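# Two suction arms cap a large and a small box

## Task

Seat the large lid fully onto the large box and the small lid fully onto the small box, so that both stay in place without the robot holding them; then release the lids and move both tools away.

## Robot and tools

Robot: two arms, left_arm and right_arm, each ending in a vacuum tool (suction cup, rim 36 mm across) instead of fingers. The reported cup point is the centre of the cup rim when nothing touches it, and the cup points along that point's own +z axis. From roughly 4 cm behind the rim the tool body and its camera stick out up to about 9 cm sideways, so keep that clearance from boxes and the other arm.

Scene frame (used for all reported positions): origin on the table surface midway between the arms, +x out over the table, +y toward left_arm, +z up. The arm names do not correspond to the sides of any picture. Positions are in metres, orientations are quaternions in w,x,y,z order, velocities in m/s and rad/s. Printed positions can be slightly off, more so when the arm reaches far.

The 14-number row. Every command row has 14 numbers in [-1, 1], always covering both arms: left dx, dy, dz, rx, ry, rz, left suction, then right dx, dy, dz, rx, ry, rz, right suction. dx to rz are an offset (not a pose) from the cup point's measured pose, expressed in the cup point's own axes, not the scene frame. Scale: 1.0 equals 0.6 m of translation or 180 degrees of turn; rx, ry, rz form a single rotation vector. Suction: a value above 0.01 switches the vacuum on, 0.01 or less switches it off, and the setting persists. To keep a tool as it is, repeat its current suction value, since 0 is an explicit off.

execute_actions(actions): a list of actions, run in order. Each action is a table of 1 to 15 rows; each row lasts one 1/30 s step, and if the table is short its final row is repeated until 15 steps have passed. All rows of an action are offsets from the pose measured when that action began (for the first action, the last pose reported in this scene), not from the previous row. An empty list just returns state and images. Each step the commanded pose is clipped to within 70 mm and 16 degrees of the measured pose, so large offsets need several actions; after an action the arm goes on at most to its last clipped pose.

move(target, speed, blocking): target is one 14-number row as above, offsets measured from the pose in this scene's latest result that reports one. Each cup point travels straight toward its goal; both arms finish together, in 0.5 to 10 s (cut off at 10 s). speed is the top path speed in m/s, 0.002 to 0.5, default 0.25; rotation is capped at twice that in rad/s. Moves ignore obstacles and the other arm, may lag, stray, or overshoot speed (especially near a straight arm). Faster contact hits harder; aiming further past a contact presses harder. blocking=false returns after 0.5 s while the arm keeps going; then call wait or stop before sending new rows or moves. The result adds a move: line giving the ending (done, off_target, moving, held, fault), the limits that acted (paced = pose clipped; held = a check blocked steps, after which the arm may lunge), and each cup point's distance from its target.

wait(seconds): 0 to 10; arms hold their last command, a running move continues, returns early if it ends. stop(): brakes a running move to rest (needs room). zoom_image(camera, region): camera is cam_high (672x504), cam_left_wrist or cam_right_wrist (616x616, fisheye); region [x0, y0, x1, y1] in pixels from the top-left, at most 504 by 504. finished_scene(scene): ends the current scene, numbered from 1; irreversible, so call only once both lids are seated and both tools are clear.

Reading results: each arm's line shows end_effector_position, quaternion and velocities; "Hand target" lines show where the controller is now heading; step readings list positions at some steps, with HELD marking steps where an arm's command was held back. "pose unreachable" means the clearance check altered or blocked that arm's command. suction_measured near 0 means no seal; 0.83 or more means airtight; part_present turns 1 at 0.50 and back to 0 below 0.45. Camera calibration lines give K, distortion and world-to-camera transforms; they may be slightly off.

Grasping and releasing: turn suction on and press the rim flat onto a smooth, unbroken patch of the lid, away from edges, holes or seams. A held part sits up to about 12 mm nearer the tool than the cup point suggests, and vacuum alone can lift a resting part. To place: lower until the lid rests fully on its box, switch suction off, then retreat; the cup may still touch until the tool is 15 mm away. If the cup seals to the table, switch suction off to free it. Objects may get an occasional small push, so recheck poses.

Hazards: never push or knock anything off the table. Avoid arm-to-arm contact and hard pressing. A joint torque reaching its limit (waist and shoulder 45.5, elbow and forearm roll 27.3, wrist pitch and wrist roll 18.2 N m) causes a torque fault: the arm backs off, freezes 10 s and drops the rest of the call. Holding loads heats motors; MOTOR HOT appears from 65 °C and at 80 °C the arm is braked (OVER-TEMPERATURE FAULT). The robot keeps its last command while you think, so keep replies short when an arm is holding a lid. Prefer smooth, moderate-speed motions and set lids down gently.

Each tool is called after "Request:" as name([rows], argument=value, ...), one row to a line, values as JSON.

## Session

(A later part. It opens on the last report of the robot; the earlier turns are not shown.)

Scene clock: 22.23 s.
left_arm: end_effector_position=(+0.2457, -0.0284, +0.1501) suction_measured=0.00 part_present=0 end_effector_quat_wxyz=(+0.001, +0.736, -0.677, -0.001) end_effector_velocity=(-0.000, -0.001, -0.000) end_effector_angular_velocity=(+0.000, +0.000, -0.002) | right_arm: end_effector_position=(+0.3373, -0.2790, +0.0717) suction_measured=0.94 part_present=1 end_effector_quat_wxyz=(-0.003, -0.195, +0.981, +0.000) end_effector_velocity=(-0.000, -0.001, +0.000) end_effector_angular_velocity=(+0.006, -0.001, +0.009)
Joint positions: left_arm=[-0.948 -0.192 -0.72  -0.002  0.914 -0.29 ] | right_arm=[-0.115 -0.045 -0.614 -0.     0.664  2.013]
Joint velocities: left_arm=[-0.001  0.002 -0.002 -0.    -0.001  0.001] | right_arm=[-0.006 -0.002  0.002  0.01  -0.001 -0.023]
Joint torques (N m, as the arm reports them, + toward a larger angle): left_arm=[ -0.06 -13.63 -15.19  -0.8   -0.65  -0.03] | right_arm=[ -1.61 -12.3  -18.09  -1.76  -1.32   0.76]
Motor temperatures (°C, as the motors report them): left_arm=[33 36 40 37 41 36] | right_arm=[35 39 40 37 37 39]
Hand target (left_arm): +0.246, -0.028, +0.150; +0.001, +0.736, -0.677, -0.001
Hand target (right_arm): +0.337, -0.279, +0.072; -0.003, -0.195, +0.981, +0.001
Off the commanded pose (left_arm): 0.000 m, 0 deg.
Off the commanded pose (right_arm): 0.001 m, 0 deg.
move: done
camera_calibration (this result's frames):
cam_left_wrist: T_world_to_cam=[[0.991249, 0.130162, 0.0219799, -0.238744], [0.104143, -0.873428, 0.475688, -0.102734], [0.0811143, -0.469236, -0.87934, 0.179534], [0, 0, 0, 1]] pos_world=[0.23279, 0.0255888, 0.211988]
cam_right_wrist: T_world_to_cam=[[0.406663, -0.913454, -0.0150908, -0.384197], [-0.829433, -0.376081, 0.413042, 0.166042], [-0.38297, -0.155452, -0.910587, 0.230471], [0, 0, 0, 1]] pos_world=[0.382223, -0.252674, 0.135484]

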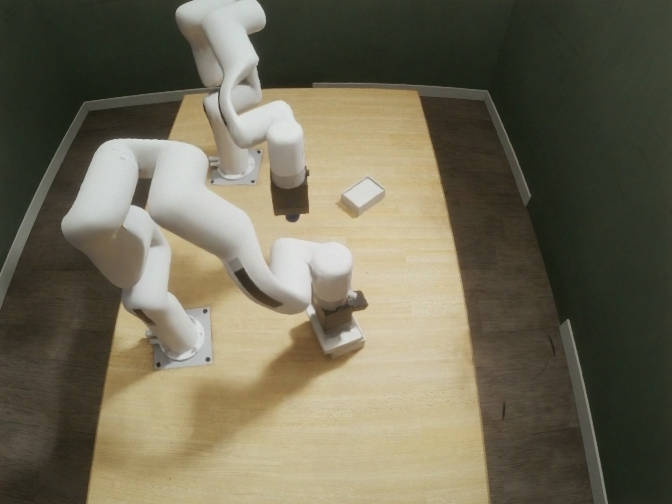

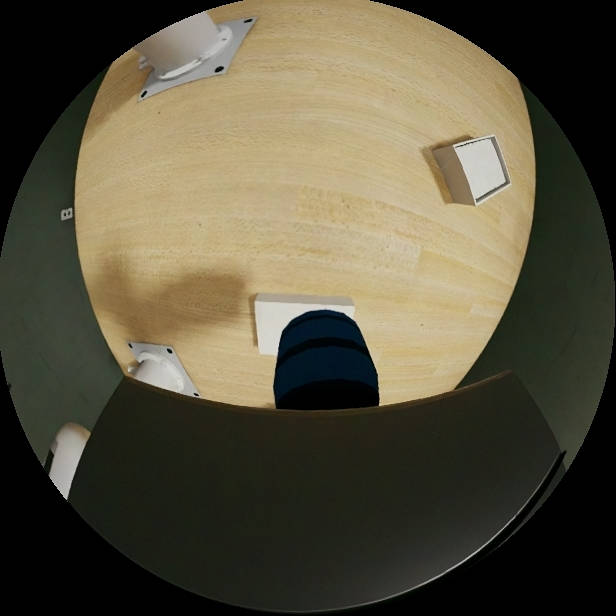

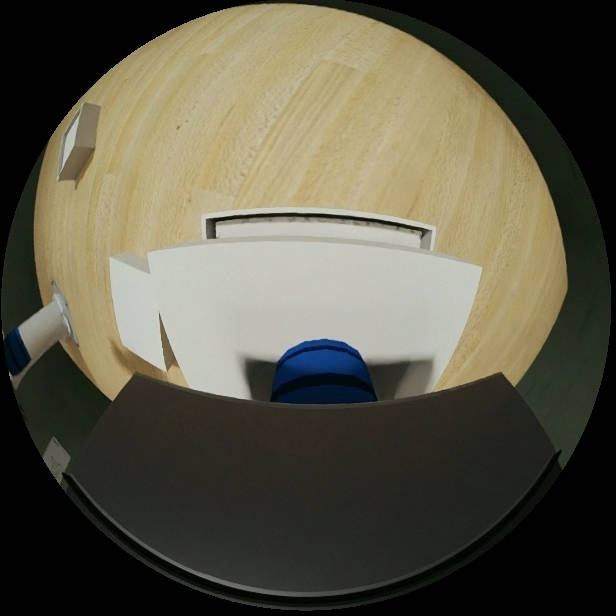

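Request:
move(target=[0,0,0,0,0,0,0,-0.0267,-0.0025,0.008,0,0,-0.0013,1], speed=0.05)

Request:
zoom_image(camera="cam_high", region=[300, 290, 380, 370])

Scene clock: 24.90 s.
left_arm: end_effector_position=(+0.2457, -0.0284, +0.1501) suction_measured=0.00 part_present=0 end_effector_quat_wxyz=(+0.001, +0.736, -0.677, -0.001) end_effector_velocity=(-0.000, +0.001, -0.001) end_effector_angular_velocity=(+0.004, +0.002, -0.001) | right_arm: end_effector_position=(+0.3525, -0.2744, +0.0670) suction_measured=0.94 part_present=1 end_effector_quat_wxyz=(-0.003, -0.197, +0.980, +0.000) end_effector_velocity=(+0.002, +0.001, -0.000) end_effector_angular_velocity=(-0.000, -0.001, +0.001)
Joint positions: left_arm=[-0.948 -0.192 -0.72  -0.002  0.914 -0.29 ] | right_arm=[-0.105  0.015 -0.667 -0.     0.657  2.018]
Joint velocities: left_arm=[0.    0.003 0.    0.    0.    0.001] | right_arm=[ 0.001  0.005 -0.005 -0.    -0.001  0.   ]
Joint torques (N m, as the arm reports them, + toward a larger angle): left_arm=[  0.01 -13.58 -15.65  -0.9   -0.79   0.11] | right_arm=[ -1.59 -13.26 -18.02  -1.86  -1.3    0.62]
Motor temperatures (°C, as the motors report them): left_arm=[33 36 40 37 41 36] | right_arm=[35 39 40 37 37 39]
Hand target (left_arm): +0.246, -0.028, +0.150; +0.001, +0.736, -0.677, -0.001
Hand target (right_arm): +0.353, -0.274, +0.067; -0.003, -0.197, +0.980, +0.000
Off the commanded pose (left_arm): 0.000 m, 0 deg.
Off the commanded pose (right_arm): 0.000 m, 0 deg.
move: done
camera_calibration (this result's frames):
cam_left_wrist: T_world_to_cam=[[0.991249, 0.130161, 0.0219798, -0.238743], [0.104142, -0.873428, 0.475687, -0.102734], [0.0811138, -0.469236, -0.87934, 0.179534], [0, 0, 0, 1]] pos_world=[0.23279, 0.0255879, 0.211988]
cam_right_wrist: T_world_to_cam=[[0.410355, -0.911801, -0.0150495, -0.387063], [-0.827926, -0.379424, 0.413009, 0.180932], [-0.382293, -0.157021, -0.910602, 0.232028], [0, 0, 0, 1]] pos_world=[0.397334, -0.247841, 0.130734]

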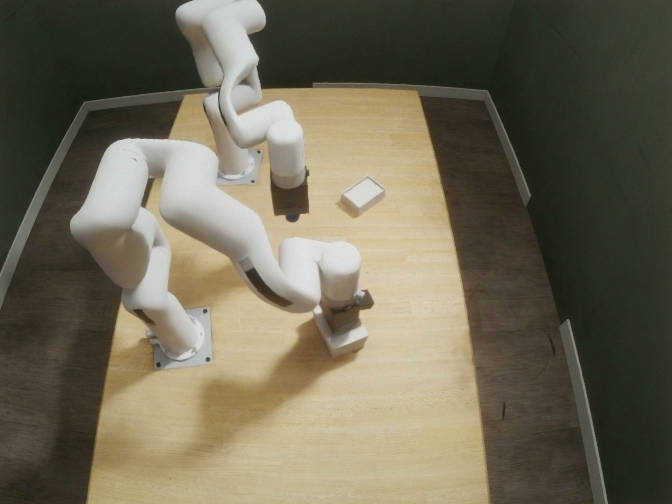

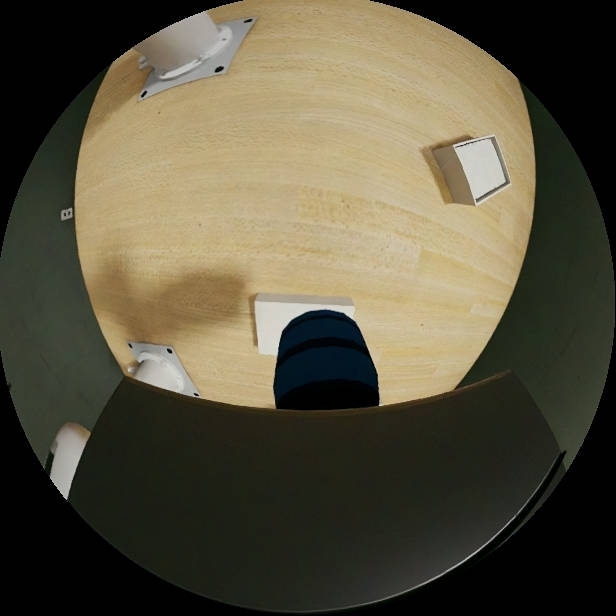

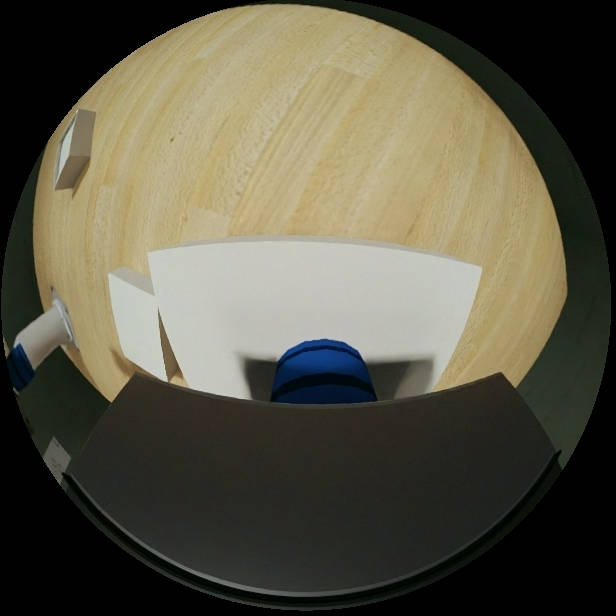

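Region (300, 290, 380, 370) of cam_high's 672x504 image, scaled by 6.300, with more detail than that image has.

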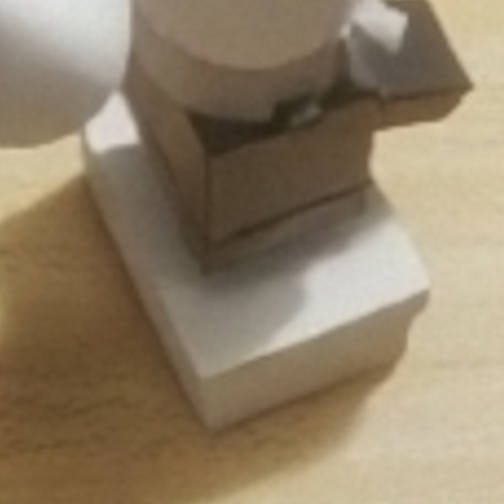

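Descend slowly 8 mm and check.

Request:
move(target=[0,0,0,0,0,0,0,0,0,0.014,0,0,0,1], speed=0.015)

Scene clock: 25.77 s.
left_arm: end_effector_position=(+0.2457, -0.0284, +0.1501) suction_measured=0.00 part_present=0 end_effector_quat_wxyz=(+0.001, +0.736, -0.677, -0.001) end_effector_velocity=(+0.001, +0.001, -0.001) end_effector_angular_velocity=(+0.002, +0.001, +0.002) | right_arm: end_effector_position=(+0.3524, -0.2744, +0.0588) suction_measured=0.94 part_present=1 end_effector_quat_wxyz=(-0.003, -0.197, +0.980, +0.000) end_effector_velocity=(+0.001, -0.000, -0.002) end_effector_angular_velocity=(+0.000, -0.002, -0.001)
Joint positions: left_arm=[-0.948 -0.192 -0.72  -0.002  0.914 -0.29 ] | right_arm=[-0.105  0.036 -0.661 -0.     0.632  2.018]
Joint velocities: left_arm=[ 0.002  0.002 -0.     0.     0.     0.   ] | right_arm=[-0.001  0.006 -0.     0.001 -0.008 -0.   ]
Joint torques (N m, as the arm reports them, + toward a larger angle): left_arm=[  0.83 -13.32 -15.65  -0.75  -0.72  -0.1 ] | right_arm=[ -1.49 -13.54 -17.84  -1.85  -1.33   0.54]
Motor temperatures (°C, as the motors report them): left_arm=[33 36 40 37 41 36] | right_arm=[35 39 40 37 37 39]
Hand target (left_arm): +0.246, -0.028, +0.150; +0.001, +0.736, -0.677, -0.001
Hand target (right_arm): +0.352, -0.274, +0.059; -0.003, -0.197, +0.980, +0.000
Off the commanded pose (left_arm): 0.000 m, 0 deg.
Off the commanded pose (right_arm): 0.000 m, 0 deg.
move: done
camera_calibration (this result's frames):
cam_left_wrist: T_world_to_cam=[[0.991249, 0.130161, 0.0219798, -0.238743], [0.104142, -0.873428, 0.475687, -0.102734], [0.0811139, -0.469235, -0.87934, 0.179534], [0, 0, 0, 1]] pos_world=[0.23279, 0.0255879, 0.211988]
cam_right_wrist: T_world_to_cam=[[0.410351, -0.911803, -0.0150704, -0.387172], [-0.827898, -0.379417, 0.413071, 0.18427], [-0.382358, -0.157027, -0.910574, 0.224565], [0, 0, 0, 1]] pos_world=[0.397297, -0.247847, 0.122531]

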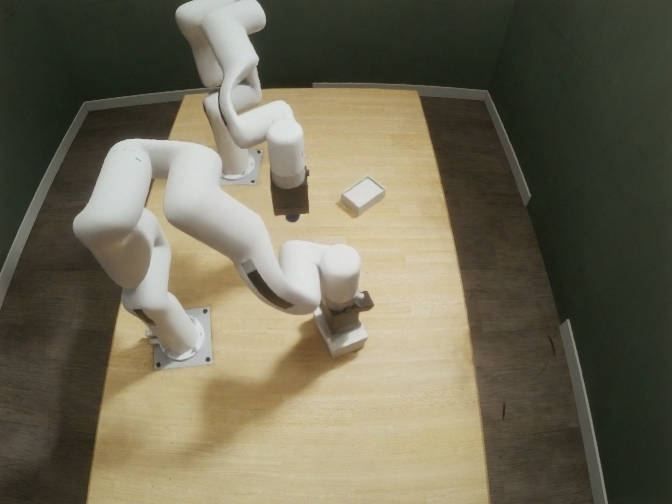

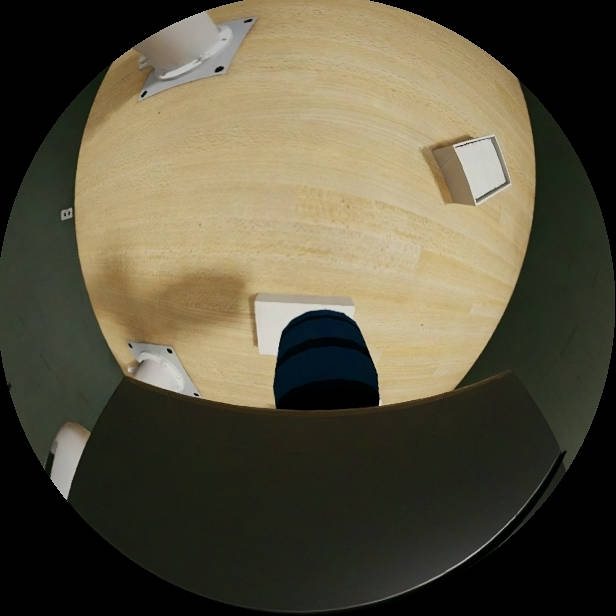

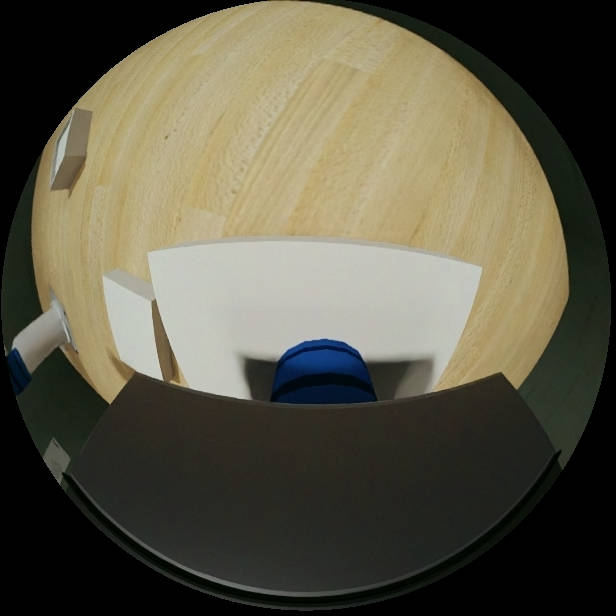

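No contact sign; it seems to be sliding on. Continue to z≈0.040.

Request:
move(target=[0,0,0,0,0,0,0,0,0,0.031,0,0,0,1], speed=0.02)

Scene clock: 27.10 s.
left_arm: end_effector_position=(+0.2457, -0.0284, +0.1501) suction_measured=0.00 part_present=0 end_effector_quat_wxyz=(+0.001, +0.736, -0.677, -0.001) end_effector_velocity=(+0.000, +0.000, +0.000) end_effector_angular_velocity=(+0.000, -0.001, -0.001) | right_arm: end_effector_position=(+0.3524, -0.2744, +0.0404) suction_measured=0.94 part_present=1 end_effector_quat_wxyz=(-0.003, -0.197, +0.980, +0.000) end_effector_velocity=(+0.001, -0.000, -0.001) end_effector_angular_velocity=(+0.000, -0.002, +0.000)
Joint positions: left_arm=[-0.948 -0.192 -0.72  -0.002  0.914 -0.29 ] | right_arm=[-0.105  0.085 -0.653 -0.     0.573  2.018]
Joint velocities: left_arm=[ 0.    -0.    -0.     0.001  0.     0.001] | right_arm=[-0.     0.005 -0.     0.001 -0.007 -0.001]
Joint torques (N m, as the arm reports them, + toward a larger angle): left_arm=[  0.52 -13.69 -15.34  -1.08  -0.79  -0.04] | right_arm=[ -1.69 -13.72 -17.06  -1.99  -1.29   0.56]
Motor temperatures (°C, as the motors report them): left_arm=[33 36 41 37 41 36] | right_arm=[35 39 40 37 37 39]
Hand target (left_arm): +0.246, -0.028, +0.150; +0.001, +0.736, -0.677, -0.001
Hand target (right_arm): +0.352, -0.274, +0.040; -0.003, -0.197, +0.980, +0.000
Off the commanded pose (left_arm): 0.000 m, 0 deg.
Off the commanded pose (right_arm): 0.000 m, 0 deg.
move: done
camera_calibration (this result's frames):
cam_left_wrist: T_world_to_cam=[[0.991249, 0.130161, 0.0219798, -0.238743], [0.104142, -0.873428, 0.475687, -0.102734], [0.0811138, -0.469235, -0.87934, 0.179534], [0, 0, 0, 1]] pos_world=[0.23279, 0.025588, 0.211988]
cam_right_wrist: T_world_to_cam=[[0.410344, -0.911806, -0.0150517, -0.387441], [-0.827911, -0.379407, 0.413054, 0.191829], [-0.382336, -0.157033, -0.910582, 0.207815], [0, 0, 0, 1]] pos_world=[0.397257, -0.247856, 0.104165]

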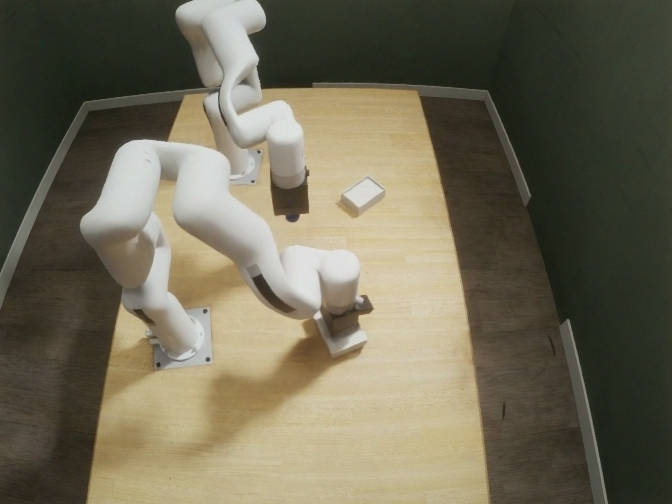

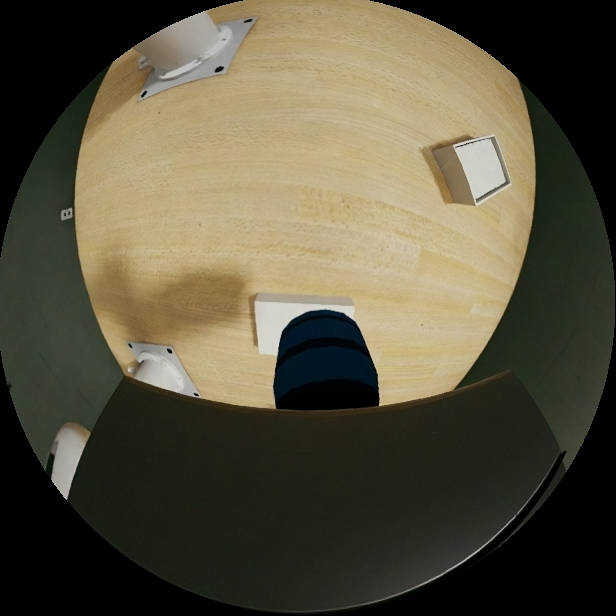

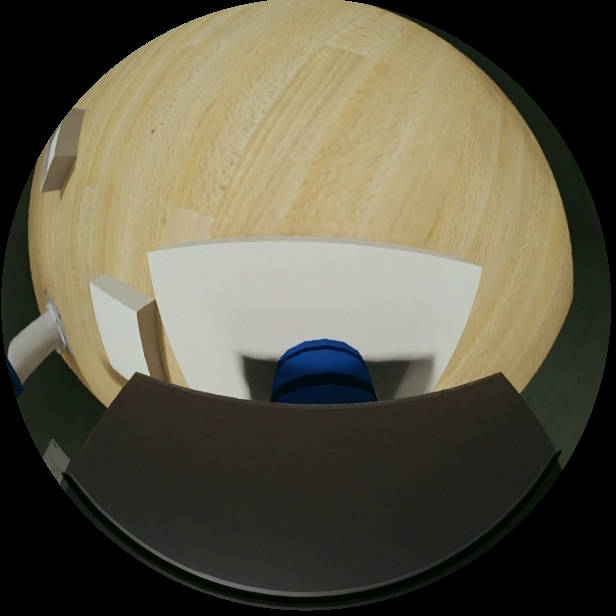

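Request:
move(target=[0,0,0,0,0,0,0,0,0,0.005,0,0,0,1], speed=0.01)

Scene clock: 27.87 s.
left_arm: end_effector_position=(+0.2457, -0.0284, +0.1501) suction_measured=0.00 part_present=0 end_effector_quat_wxyz=(+0.001, +0.736, -0.677, -0.001) end_effector_velocity=(+0.000, -0.000, +0.000) end_effector_angular_velocity=(+0.000, -0.000, +0.000) | right_arm: end_effector_position=(+0.3526, -0.2744, +0.0377) suction_measured=0.94 part_present=1 end_effector_quat_wxyz=(-0.003, -0.197, +0.980, +0.000) end_effector_velocity=(+0.000, +0.000, -0.001) end_effector_angular_velocity=(+0.000, -0.001, +0.001)
Joint positions: left_arm=[-0.948 -0.192 -0.72  -0.002  0.914 -0.29 ] | right_arm=[-0.105  0.093 -0.652 -0.     0.564  2.018]
Joint velocities: left_arm=[ 0.     0.    -0.001  0.     0.001 -0.   ] | right_arm=[ 0.001  0.003 -0.     0.    -0.004 -0.001]
Joint torques (N m, as the arm reports them, + toward a larger angle): left_arm=[  0.5  -13.63 -15.53  -1.12  -0.6   -0.05] | right_arm=[ -1.72 -13.49 -16.53  -1.81  -1.31   0.57]
Motor temperatures (°C, as the motors report them): left_arm=[33 36 41 37 41 36] | right_arm=[35 39 40 37 37 39]
Hand target (left_arm): +0.246, -0.028, +0.150; +0.001, +0.736, -0.677, -0.001
Hand target (right_arm): +0.352, -0.274, +0.037; -0.003, -0.197, +0.980, +0.000
Off the commanded pose (left_arm): 0.000 m, 0 deg.
Off the commanded pose (right_arm): 0.000 m, 0 deg.
move: done
camera_calibration (this result's frames):
cam_left_wrist: T_world_to_cam=[[0.991249, 0.130161, 0.0219799, -0.238743], [0.104142, -0.873428, 0.475687, -0.102734], [0.0811138, -0.469235, -0.87934, 0.179534], [0, 0, 0, 1]] pos_world=[0.23279, 0.025588, 0.211988]
cam_right_wrist: T_world_to_cam=[[0.410349, -0.911807, -0.0148984, -0.387544], [-0.828084, -0.379414, 0.4127, 0.19316], [-0.381955, -0.157014, -0.910745, 0.205242], [0, 0, 0, 1]] pos_world=[0.397375, -0.247851, 0.101432]

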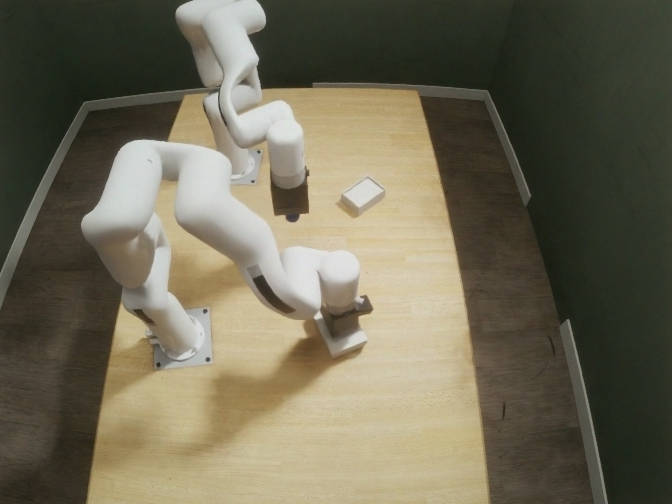

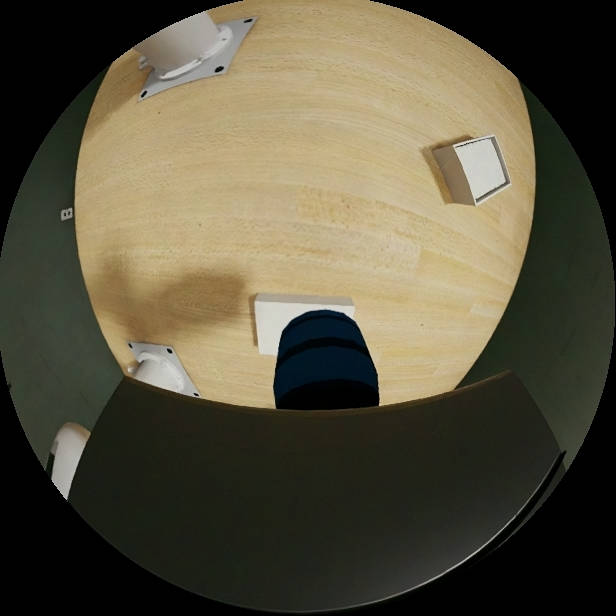

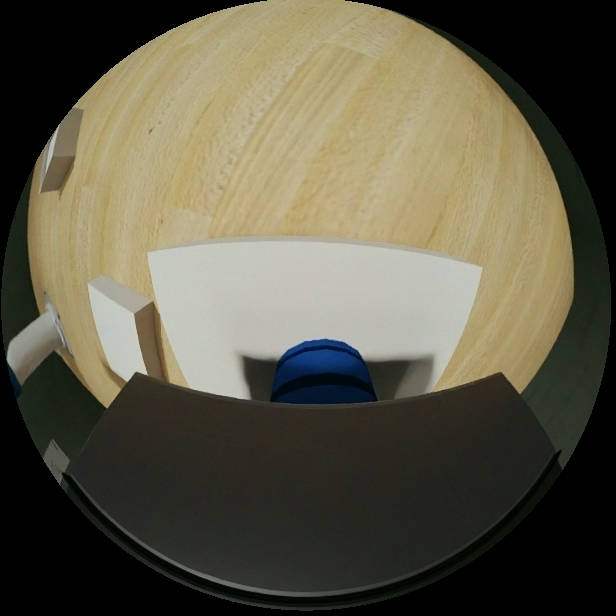

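Request:
execute_actions([
  [[0,0,0,0,0,0,0,0,0,0,0,0,0,0]],
])

Request:
move(target=[0,0,0,0,0,0,0,0,0,-0.06,0,0,0,0], speed=0.1)

Request:
move(target=[0.16,0.013,0.04,0,0,0,0,0.15,-0.25,-0.1,0,0,0,0], speed=0.25)

Request:
zoom_image(camera="cam_left_wrist", region=[220, 200, 400, 335])

Scene clock: 28.70 s.
left_arm: end_effector_position=(+0.2457, -0.0284, +0.1501) suction_measured=0.00 part_present=0 end_effector_quat_wxyz=(+0.001, +0.736, -0.677, -0.001) end_effector_velocity=(-0.000, -0.001, +0.001) end_effector_angular_velocity=(-0.002, -0.000, +0.001) | right_arm: end_effector_position=(+0.3534, -0.2744, +0.0383) suction_measured=0.00 part_present=0 end_effector_quat_wxyz=(-0.002, -0.197, +0.980, +0.000) end_effector_velocity=(-0.002, +0.000, -0.002) end_effector_angular_velocity=(-0.000, +0.006, +0.000)
Joint positions: left_arm=[-0.948 -0.192 -0.72  -0.002  0.914 -0.29 ] | right_arm=[-0.105  0.092 -0.653 -0.     0.564  2.018]
Joint velocities: left_arm=[-0.001 -0.    -0.001 -0.001 -0.    -0.001] | right_arm=[ 0.001  0.003  0.003 -0.     0.001  0.001]
Joint torques (N m, as the arm reports them, + toward a larger angle): left_arm=[  0.23 -13.61 -15.36  -0.79  -0.79   0.1 ] | right_arm=[ -1.69  -9.93 -12.05  -1.84  -0.79   0.62]
Motor temperatures (°C, as the motors report them): left_arm=[33 36 41 37 41 36] | right_arm=[35 39 40 37 37 39]
Hand target (left_arm): +0.246, -0.028, +0.150; +0.001, +0.736, -0.677, -0.001
Hand target (right_arm): +0.353, -0.274, +0.038; -0.003, -0.197, +0.980, +0.000
Off the commanded pose (left_arm): 0.000 m, 0 deg.
Off the commanded pose (right_arm): 0.001 m, 0 deg.
Step readings (end_effector_position):
0: left_arm (+0.2457, -0.0284, +0.1501) | right_arm (+0.3525, -0.2744, +0.0375)
1: left_arm (+0.2457, -0.0284, +0.1501) | right_arm (+0.3525, -0.2744, +0.0375)
2: left_arm (+0.2457, -0.0284, +0.1501) | right_arm (+0.3526, -0.2744, +0.0376)
4: left_arm (+0.2457, -0.0284, +0.1501) | right_arm (+0.3528, -0.2744, +0.0379)
8: left_arm (+0.2457, -0.0284, +0.1501) | right_arm (+0.3540, -0.2743, +0.0390)
15: end_effector_position above
camera_calibration (this result's frames):
cam_left_wrist: T_world_to_cam=[[0.991249, 0.130161, 0.0219799, -0.238743], [0.104142, -0.873428, 0.475687, -0.102734], [0.0811138, -0.469235, -0.87934, 0.179534], [0, 0, 0, 1]] pos_world=[0.23279, 0.0255879, 0.211988]
cam_right_wrist: T_world_to_cam=[[0.410387, -0.911802, -0.0141023, -0.387861], [-0.829, -0.379472, 0.410804, 0.193956], [-0.379924, -0.156898, -0.911614, 0.205491], [0, 0, 0, 1]] pos_world=[0.398033, -0.24781, 0.102181]

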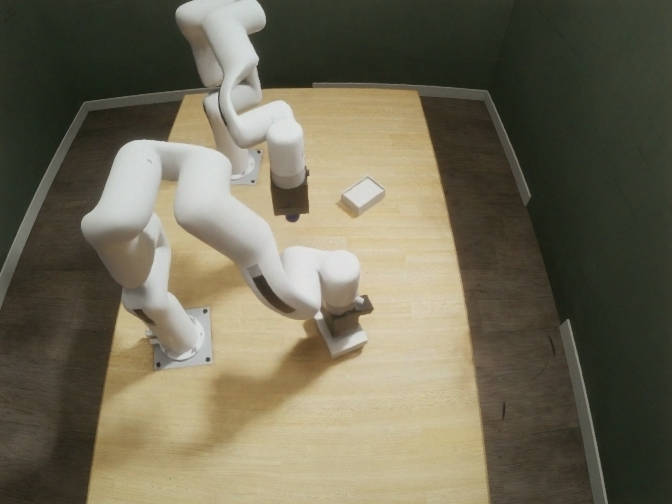

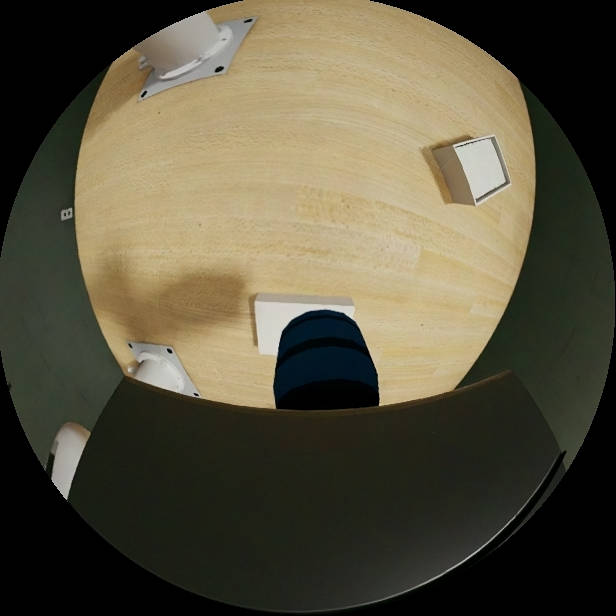

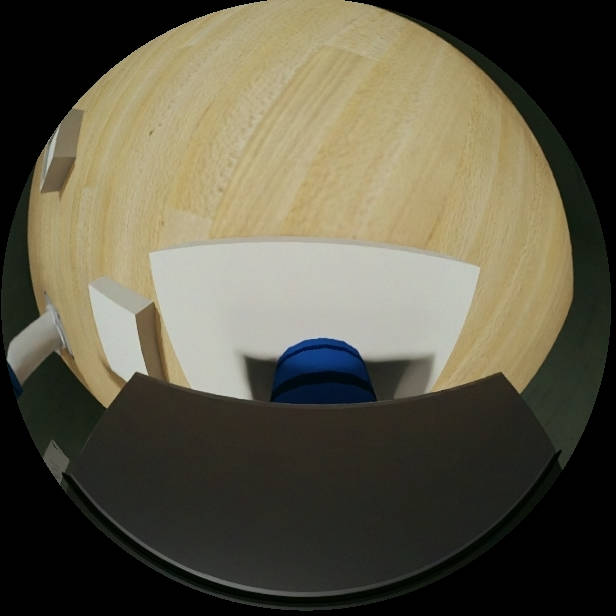

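Scene clock: 29.60 s.
left_arm: end_effector_position=(+0.2457, -0.0284, +0.1501) suction_measured=0.00 part_present=0 end_effector_quat_wxyz=(+0.001, +0.736, -0.677, -0.001) end_effector_velocity=(+0.000, +0.001, -0.001) end_effector_angular_velocity=(+0.002, +0.001, +0.002) | right_arm: end_effector_position=(+0.3531, -0.2744, +0.0738) suction_measured=0.00 part_present=0 end_effector_quat_wxyz=(-0.002, -0.197, +0.980, +0.000) end_effector_velocity=(+0.001, +0.000, +0.003) end_effector_angular_velocity=(-0.001, -0.002, +0.001)
Joint positions: left_arm=[-0.948 -0.192 -0.72  -0.002  0.914 -0.29 ] | right_arm=[-0.105 -0.001 -0.672 -0.     0.677  2.018]
Joint velocities: left_arm=[ 0.001  0.001  0.001  0.     0.    -0.001] | right_arm=[ 0.    -0.005 -0.003 -0.001  0.006  0.   ]
Joint torques (N m, as the arm reports them, + toward a larger angle): left_arm=[  0.48 -13.42 -15.66  -1.09  -0.76   0.02] | right_arm=[ -1.69 -12.78 -18.03  -1.8   -1.31   0.64]
Motor temperatures (°C, as the motors report them): left_arm=[33 36 41 37 41 36] | right_arm=[35 39 40 37 37 39]
Hand target (left_arm): +0.246, -0.028, +0.150; +0.001, +0.736, -0.677, -0.001
Hand target (right_arm): +0.353, -0.274, +0.074; -0.002, -0.197, +0.980, +0.000
Off the commanded pose (left_arm): 0.000 m, 0 deg.
Off the commanded pose (right_arm): 0.001 m, 0 deg.
move: done
camera_calibration (this result's frames):
cam_left_wrist: T_world_to_cam=[[0.991249, 0.130161, 0.0219799, -0.238743], [0.104142, -0.873428, 0.475687, -0.102734], [0.0811138, -0.469235, -0.87934, 0.179534], [0, 0, 0, 1]] pos_world=[0.23279, 0.025588, 0.211988]
cam_right_wrist: T_world_to_cam=[[0.410386, -0.911799, -0.0143562, -0.387252], [-0.828727, -0.379473, 0.411353, 0.179044], [-0.380519, -0.156916, -0.911363, 0.238], [0, 0, 0, 1]] pos_world=[0.397864, -0.247808, 0.137694]

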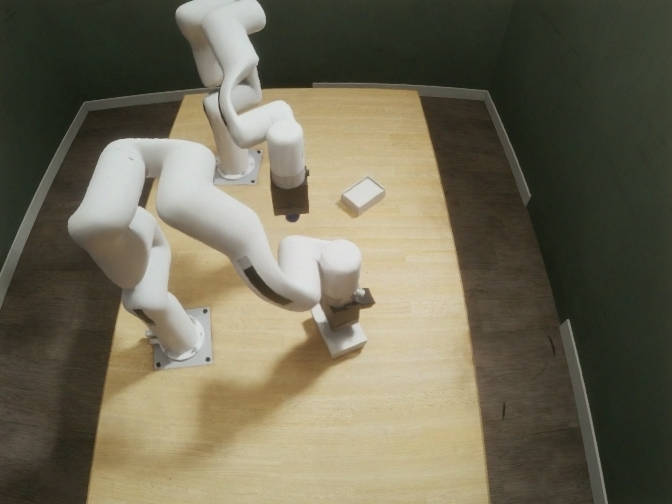

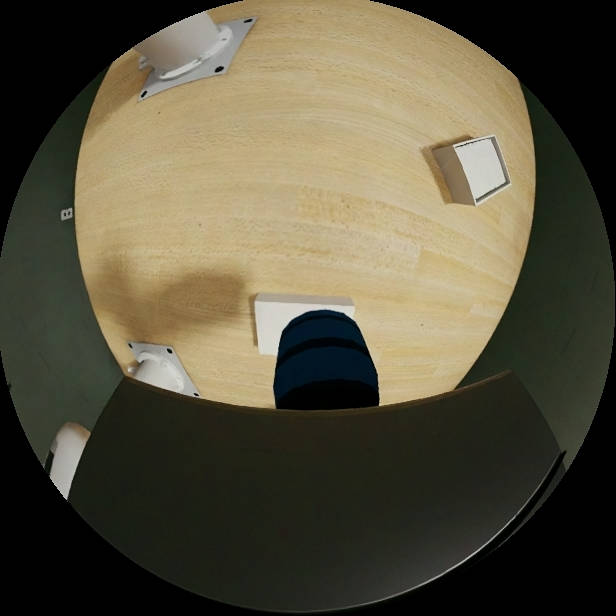

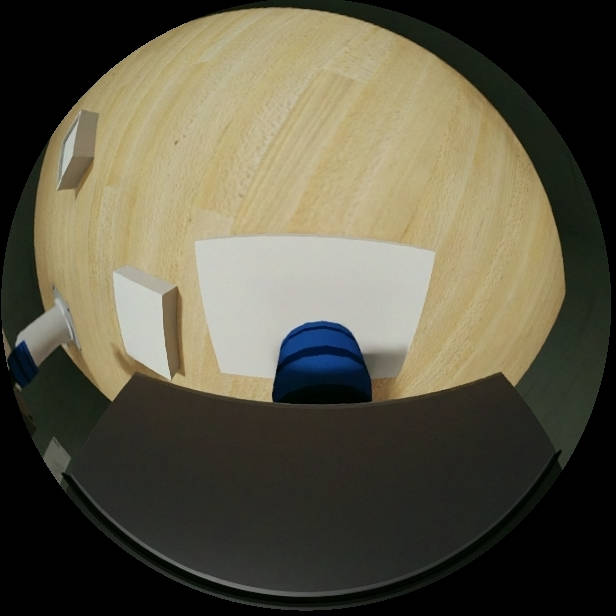

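Scene clock: 30.97 s.
left_arm: end_effector_position=(+0.2458, -0.1245, +0.1259) suction_measured=0.00 part_present=0 end_effector_quat_wxyz=(+0.000, +0.736, -0.677, -0.001) end_effector_velocity=(-0.000, -0.001, -0.000) end_effector_angular_velocity=(+0.000, -0.000, -0.001) | right_arm: end_effector_position=(+0.3279, -0.4464, +0.1336) suction_measured=0.00 part_present=0 end_effector_quat_wxyz=(-0.001, -0.197, +0.980, +0.001) end_effector_velocity=(+0.001, -0.002, +0.001) end_effector_angular_velocity=(+0.001, -0.002, -0.001)
Joint positions: left_arm=[-1.059  0.119 -0.997 -0.002  0.88  -0.4  ] | right_arm=[-0.54  -0.119 -0.743  0.001  0.866  1.582]
Joint velocities: left_arm=[-0.002  0.003 -0.004  0.     0.001 -0.   ] | right_arm=[-0.005  0.001 -0.005  0.003  0.003 -0.005]
Joint torques (N m, as the arm reports them, + toward a larger angle): left_arm=[  0.5  -19.17 -15.39  -0.99  -0.86  -0.05] | right_arm=[ -1.69 -12.36 -19.94  -1.91  -1.36   0.6 ]
Motor temperatures (°C, as the motors report them): left_arm=[33 36 41 37 41 36] | right_arm=[35 39 40 37 37 39]
Hand target (left_arm): +0.246, -0.125, +0.126; +0.000, +0.736, -0.677, -0.001
Hand target (right_arm): +0.328, -0.447, +0.134; -0.001, -0.197, +0.980, +0.001
Off the commanded pose (left_arm): 0.000 m, 0 deg.
Off the commanded pose (right_arm): 0.001 m, 0 deg.
move: done
camera_calibration (this result's frames):
cam_left_wrist: T_world_to_cam=[[0.991223, 0.130317, 0.0222545, -0.225871], [0.104158, -0.873472, 0.475603, -0.175216], [0.081418, -0.469111, -0.879378, 0.113116], [0, 0, 0, 1]] pos_world=[0.232929, -0.0705475, 0.187832]
cam_right_wrist: T_world_to_cam=[[0.410681, -0.911627, -0.016648, -0.532589], [-0.82871, -0.380818, 0.410144, 0.0678479], [-0.380238, -0.154642, -0.911869, 0.25682], [0, 0, 0, 1]] pos_world=[0.372603, -0.41997, 0.197493]

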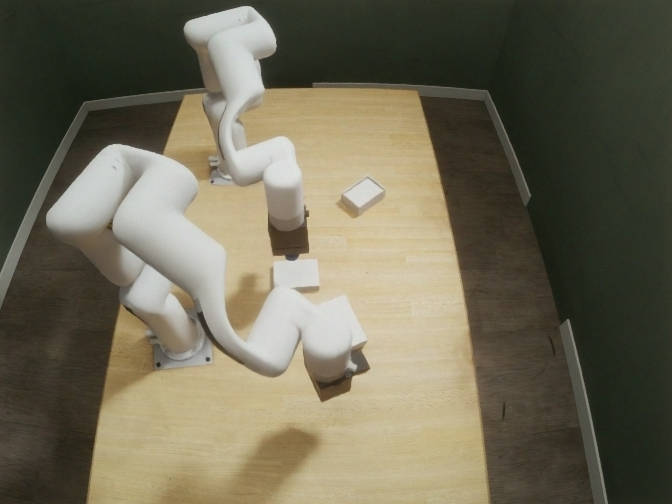

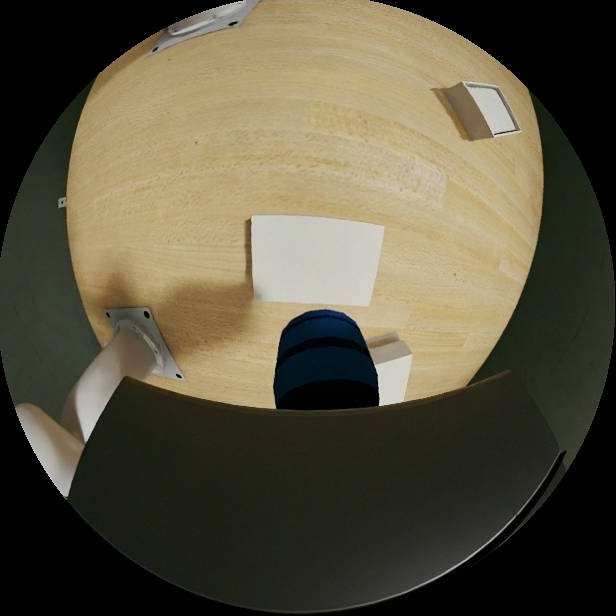

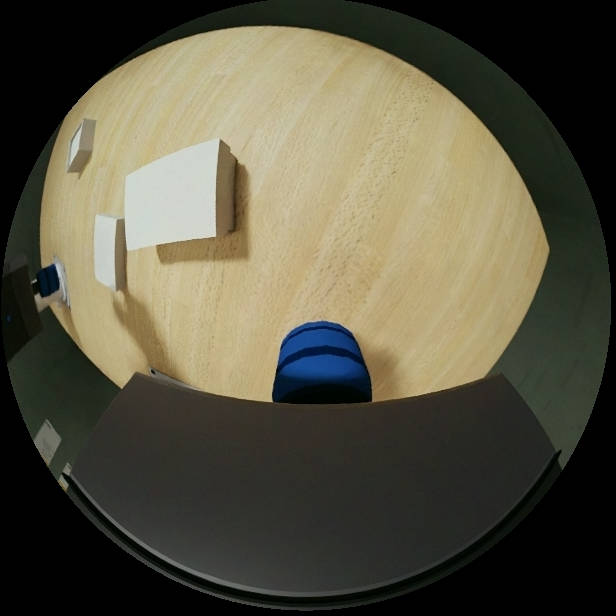

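Region (220, 200, 400, 335) of cam_left_wrist's 616x616 image, scaled by 2.800, with more detail than that image has; it fills the top 378 rows of this view, and the rest is white.

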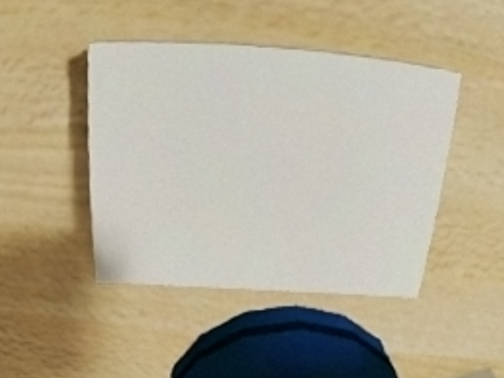

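Request:
move(target=[-0.0103,-0.0078,0.15,0,0,0.0056,0,0,0,0,0,0,0,0], speed=0.2)

Request:
move(target=[0,0,0.024,0,0,0,1,0,0,0,0,0,0,0], speed=0.025)

Scene clock: 33.03 s.
left_arm: end_effector_position=(+0.2501, -0.1180, +0.0363) suction_measured=0.00 part_present=0 end_effector_quat_wxyz=(+0.000, +0.730, -0.683, -0.001) end_effector_velocity=(+0.000, +0.001, -0.003) end_effector_angular_velocity=(+0.003, +0.002, +0.003) | right_arm: end_effector_position=(+0.3279, -0.4464, +0.1336) suction_measured=0.00 part_present=0 end_effector_quat_wxyz=(-0.001, -0.197, +0.980, +0.001) end_effector_velocity=(+0.000, +0.000, +0.000) end_effector_angular_velocity=(-0.000, -0.000, -0.000)
Joint positions: left_arm=[-1.045  0.285 -0.916 -0.002  0.633 -0.368] | right_arm=[-0.54  -0.119 -0.743  0.001  0.866  1.582]
Joint velocities: left_arm=[ 0.001  0.005  0.001 -0.001 -0.003 -0.001] | right_arm=[ 0.001  0.001 -0.001 -0.     0.     0.002]
Joint torques (N m, as the arm reports them, + toward a larger angle): left_arm=[  0.58 -20.66 -13.69  -0.98  -0.6   -0.01] | right_arm=[ -1.64 -12.01 -19.94  -1.91  -1.23   0.59]
Motor temperatures (°C, as the motors report them): left_arm=[33 36 41 37 41 36] | right_arm=[35 39 41 37 37 39]
Hand target (left_arm): +0.250, -0.118, +0.036; +0.000, +0.730, -0.683, -0.001
Hand target (right_arm): +0.328, -0.446, +0.134; -0.001, -0.197, +0.980, +0.001
Off the commanded pose (left_arm): 0.000 m, 0 deg.
Off the commanded pose (right_arm): 0.000 m, 0 deg.
move: done
camera_calibration (this result's frames):
cam_left_wrist: T_world_to_cam=[[0.993311, 0.113194, 0.022791, -0.231515], [0.088774, -0.874885, 0.476126, -0.12369], [0.073834, -0.470918, -0.879082, 0.0386542], [0, 0, 0, 1]] pos_world=[0.238093, -0.0638058, 0.0981489]
cam_right_wrist: T_world_to_cam=[[0.41068, -0.911627, -0.0166473, -0.53259], [-0.828711, -0.380817, 0.410143, 0.0678484], [-0.380237, -0.154642, -0.911869, 0.256821], [0, 0, 0, 1]] pos_world=[0.372604, -0.41997, 0.197493]

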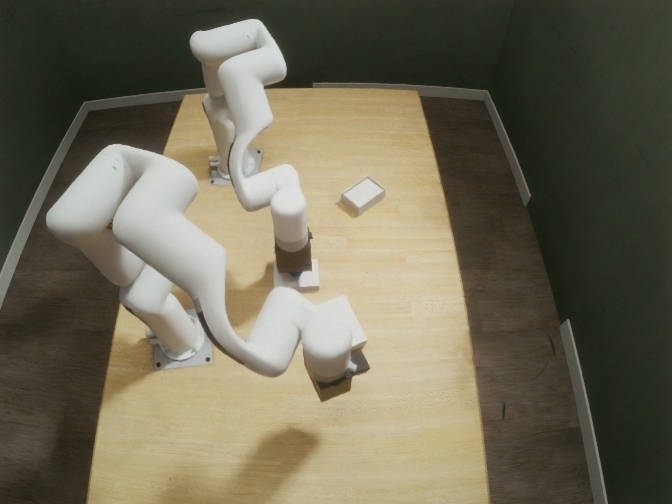

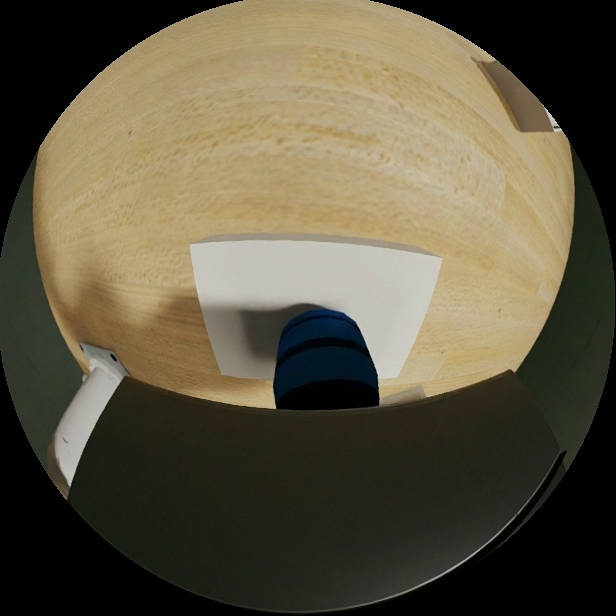

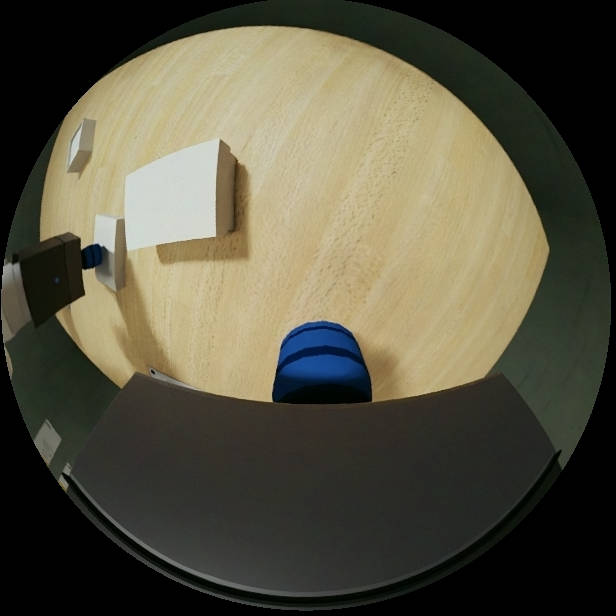

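Scene clock: 33.93 s.
left_arm: end_effector_position=(+0.2501, -0.1180, +0.0220) suction_measured=0.86 part_present=1 end_effector_quat_wxyz=(+0.000, +0.730, -0.683, -0.001) end_effector_velocity=(+0.000, -0.001, -0.001) end_effector_angular_velocity=(-0.002, -0.001, +0.001) | right_arm: end_effector_position=(+0.3279, -0.4464, +0.1336) suction_measured=0.00 part_present=0 end_effector_quat_wxyz=(-0.001, -0.197, +0.980, +0.001) end_effector_velocity=(+0.000, -0.001, +0.000) end_effector_angular_velocity=(-0.000, -0.000, -0.001)
Joint positions: left_arm=[-1.045  0.319 -0.913 -0.002  0.596 -0.368] | right_arm=[-0.54  -0.119 -0.743  0.001  0.866  1.582]
Joint velocities: left_arm=[-0.     0.003 -0.001 -0.    -0.005 -0.001] | right_arm=[-0.001  0.    -0.001 -0.    -0.    -0.001]
Joint torques (N m, as the arm reports them, + toward a larger angle): left_arm=[  0.5  -20.72 -13.42  -0.96  -0.63   0.28] | right_arm=[ -1.8  -12.15 -19.94  -1.82  -1.29   0.62]
Motor temperatures (°C, as the motors report them): left_arm=[33 36 41 37 41 36] | right_arm=[35 39 41 37 37 39]
Hand target (left_arm): +0.250, -0.118, +0.022; +0.000, +0.730, -0.683, -0.001
Hand target (right_arm): +0.328, -0.446, +0.134; -0.001, -0.197, +0.980, +0.001
Off the commanded pose (left_arm): 0.000 m, 0 deg.
Off the commanded pose (right_arm): 0.000 m, 0 deg.
move: done
camera_calibration (this result's frames):
cam_left_wrist: T_world_to_cam=[[0.993305, 0.113236, 0.0228658, -0.231204], [0.0887732, -0.874869, 0.476154, -0.116915], [0.0739223, -0.470937, -0.879064, 0.026117], [0, 0, 0, 1]] pos_world=[0.238104, -0.0638056, 0.0839149]
cam_right_wrist: T_world_to_cam=[[0.41068, -0.911627, -0.0166476, -0.53259], [-0.828711, -0.380817, 0.410143, 0.0678484], [-0.380237, -0.154642, -0.911869, 0.256821], [0, 0, 0, 1]] pos_world=[0.372604, -0.419971, 0.197493]

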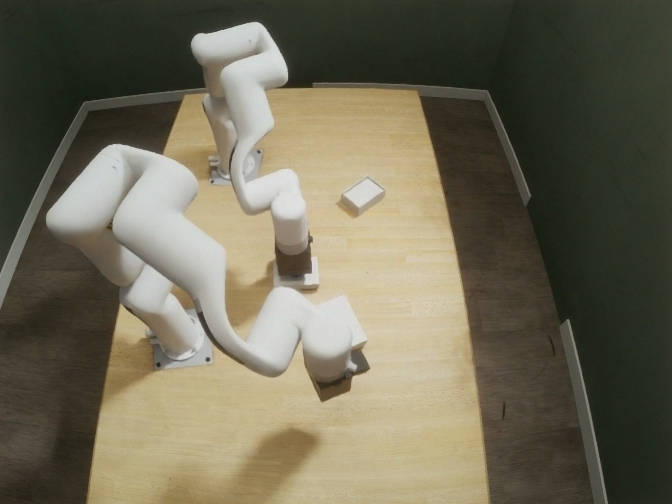

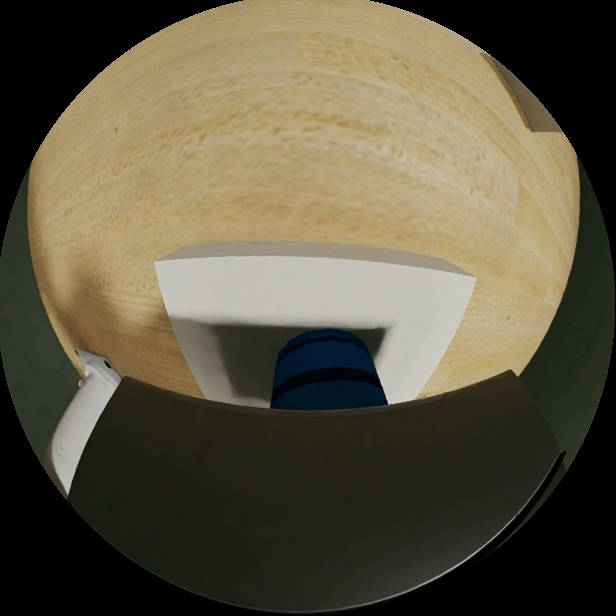

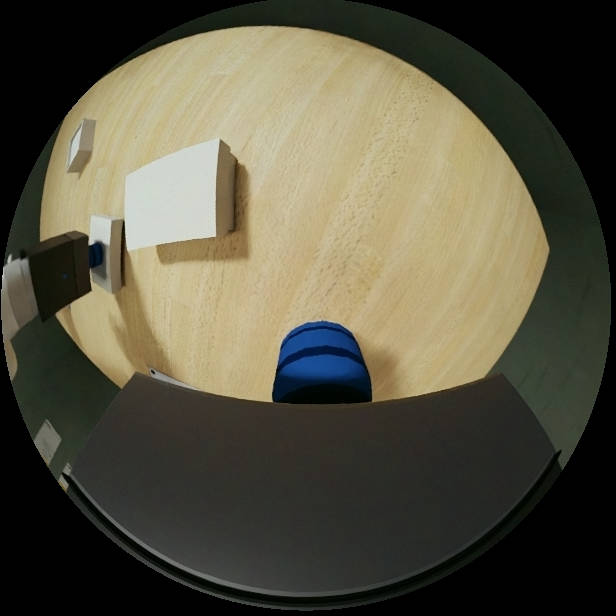

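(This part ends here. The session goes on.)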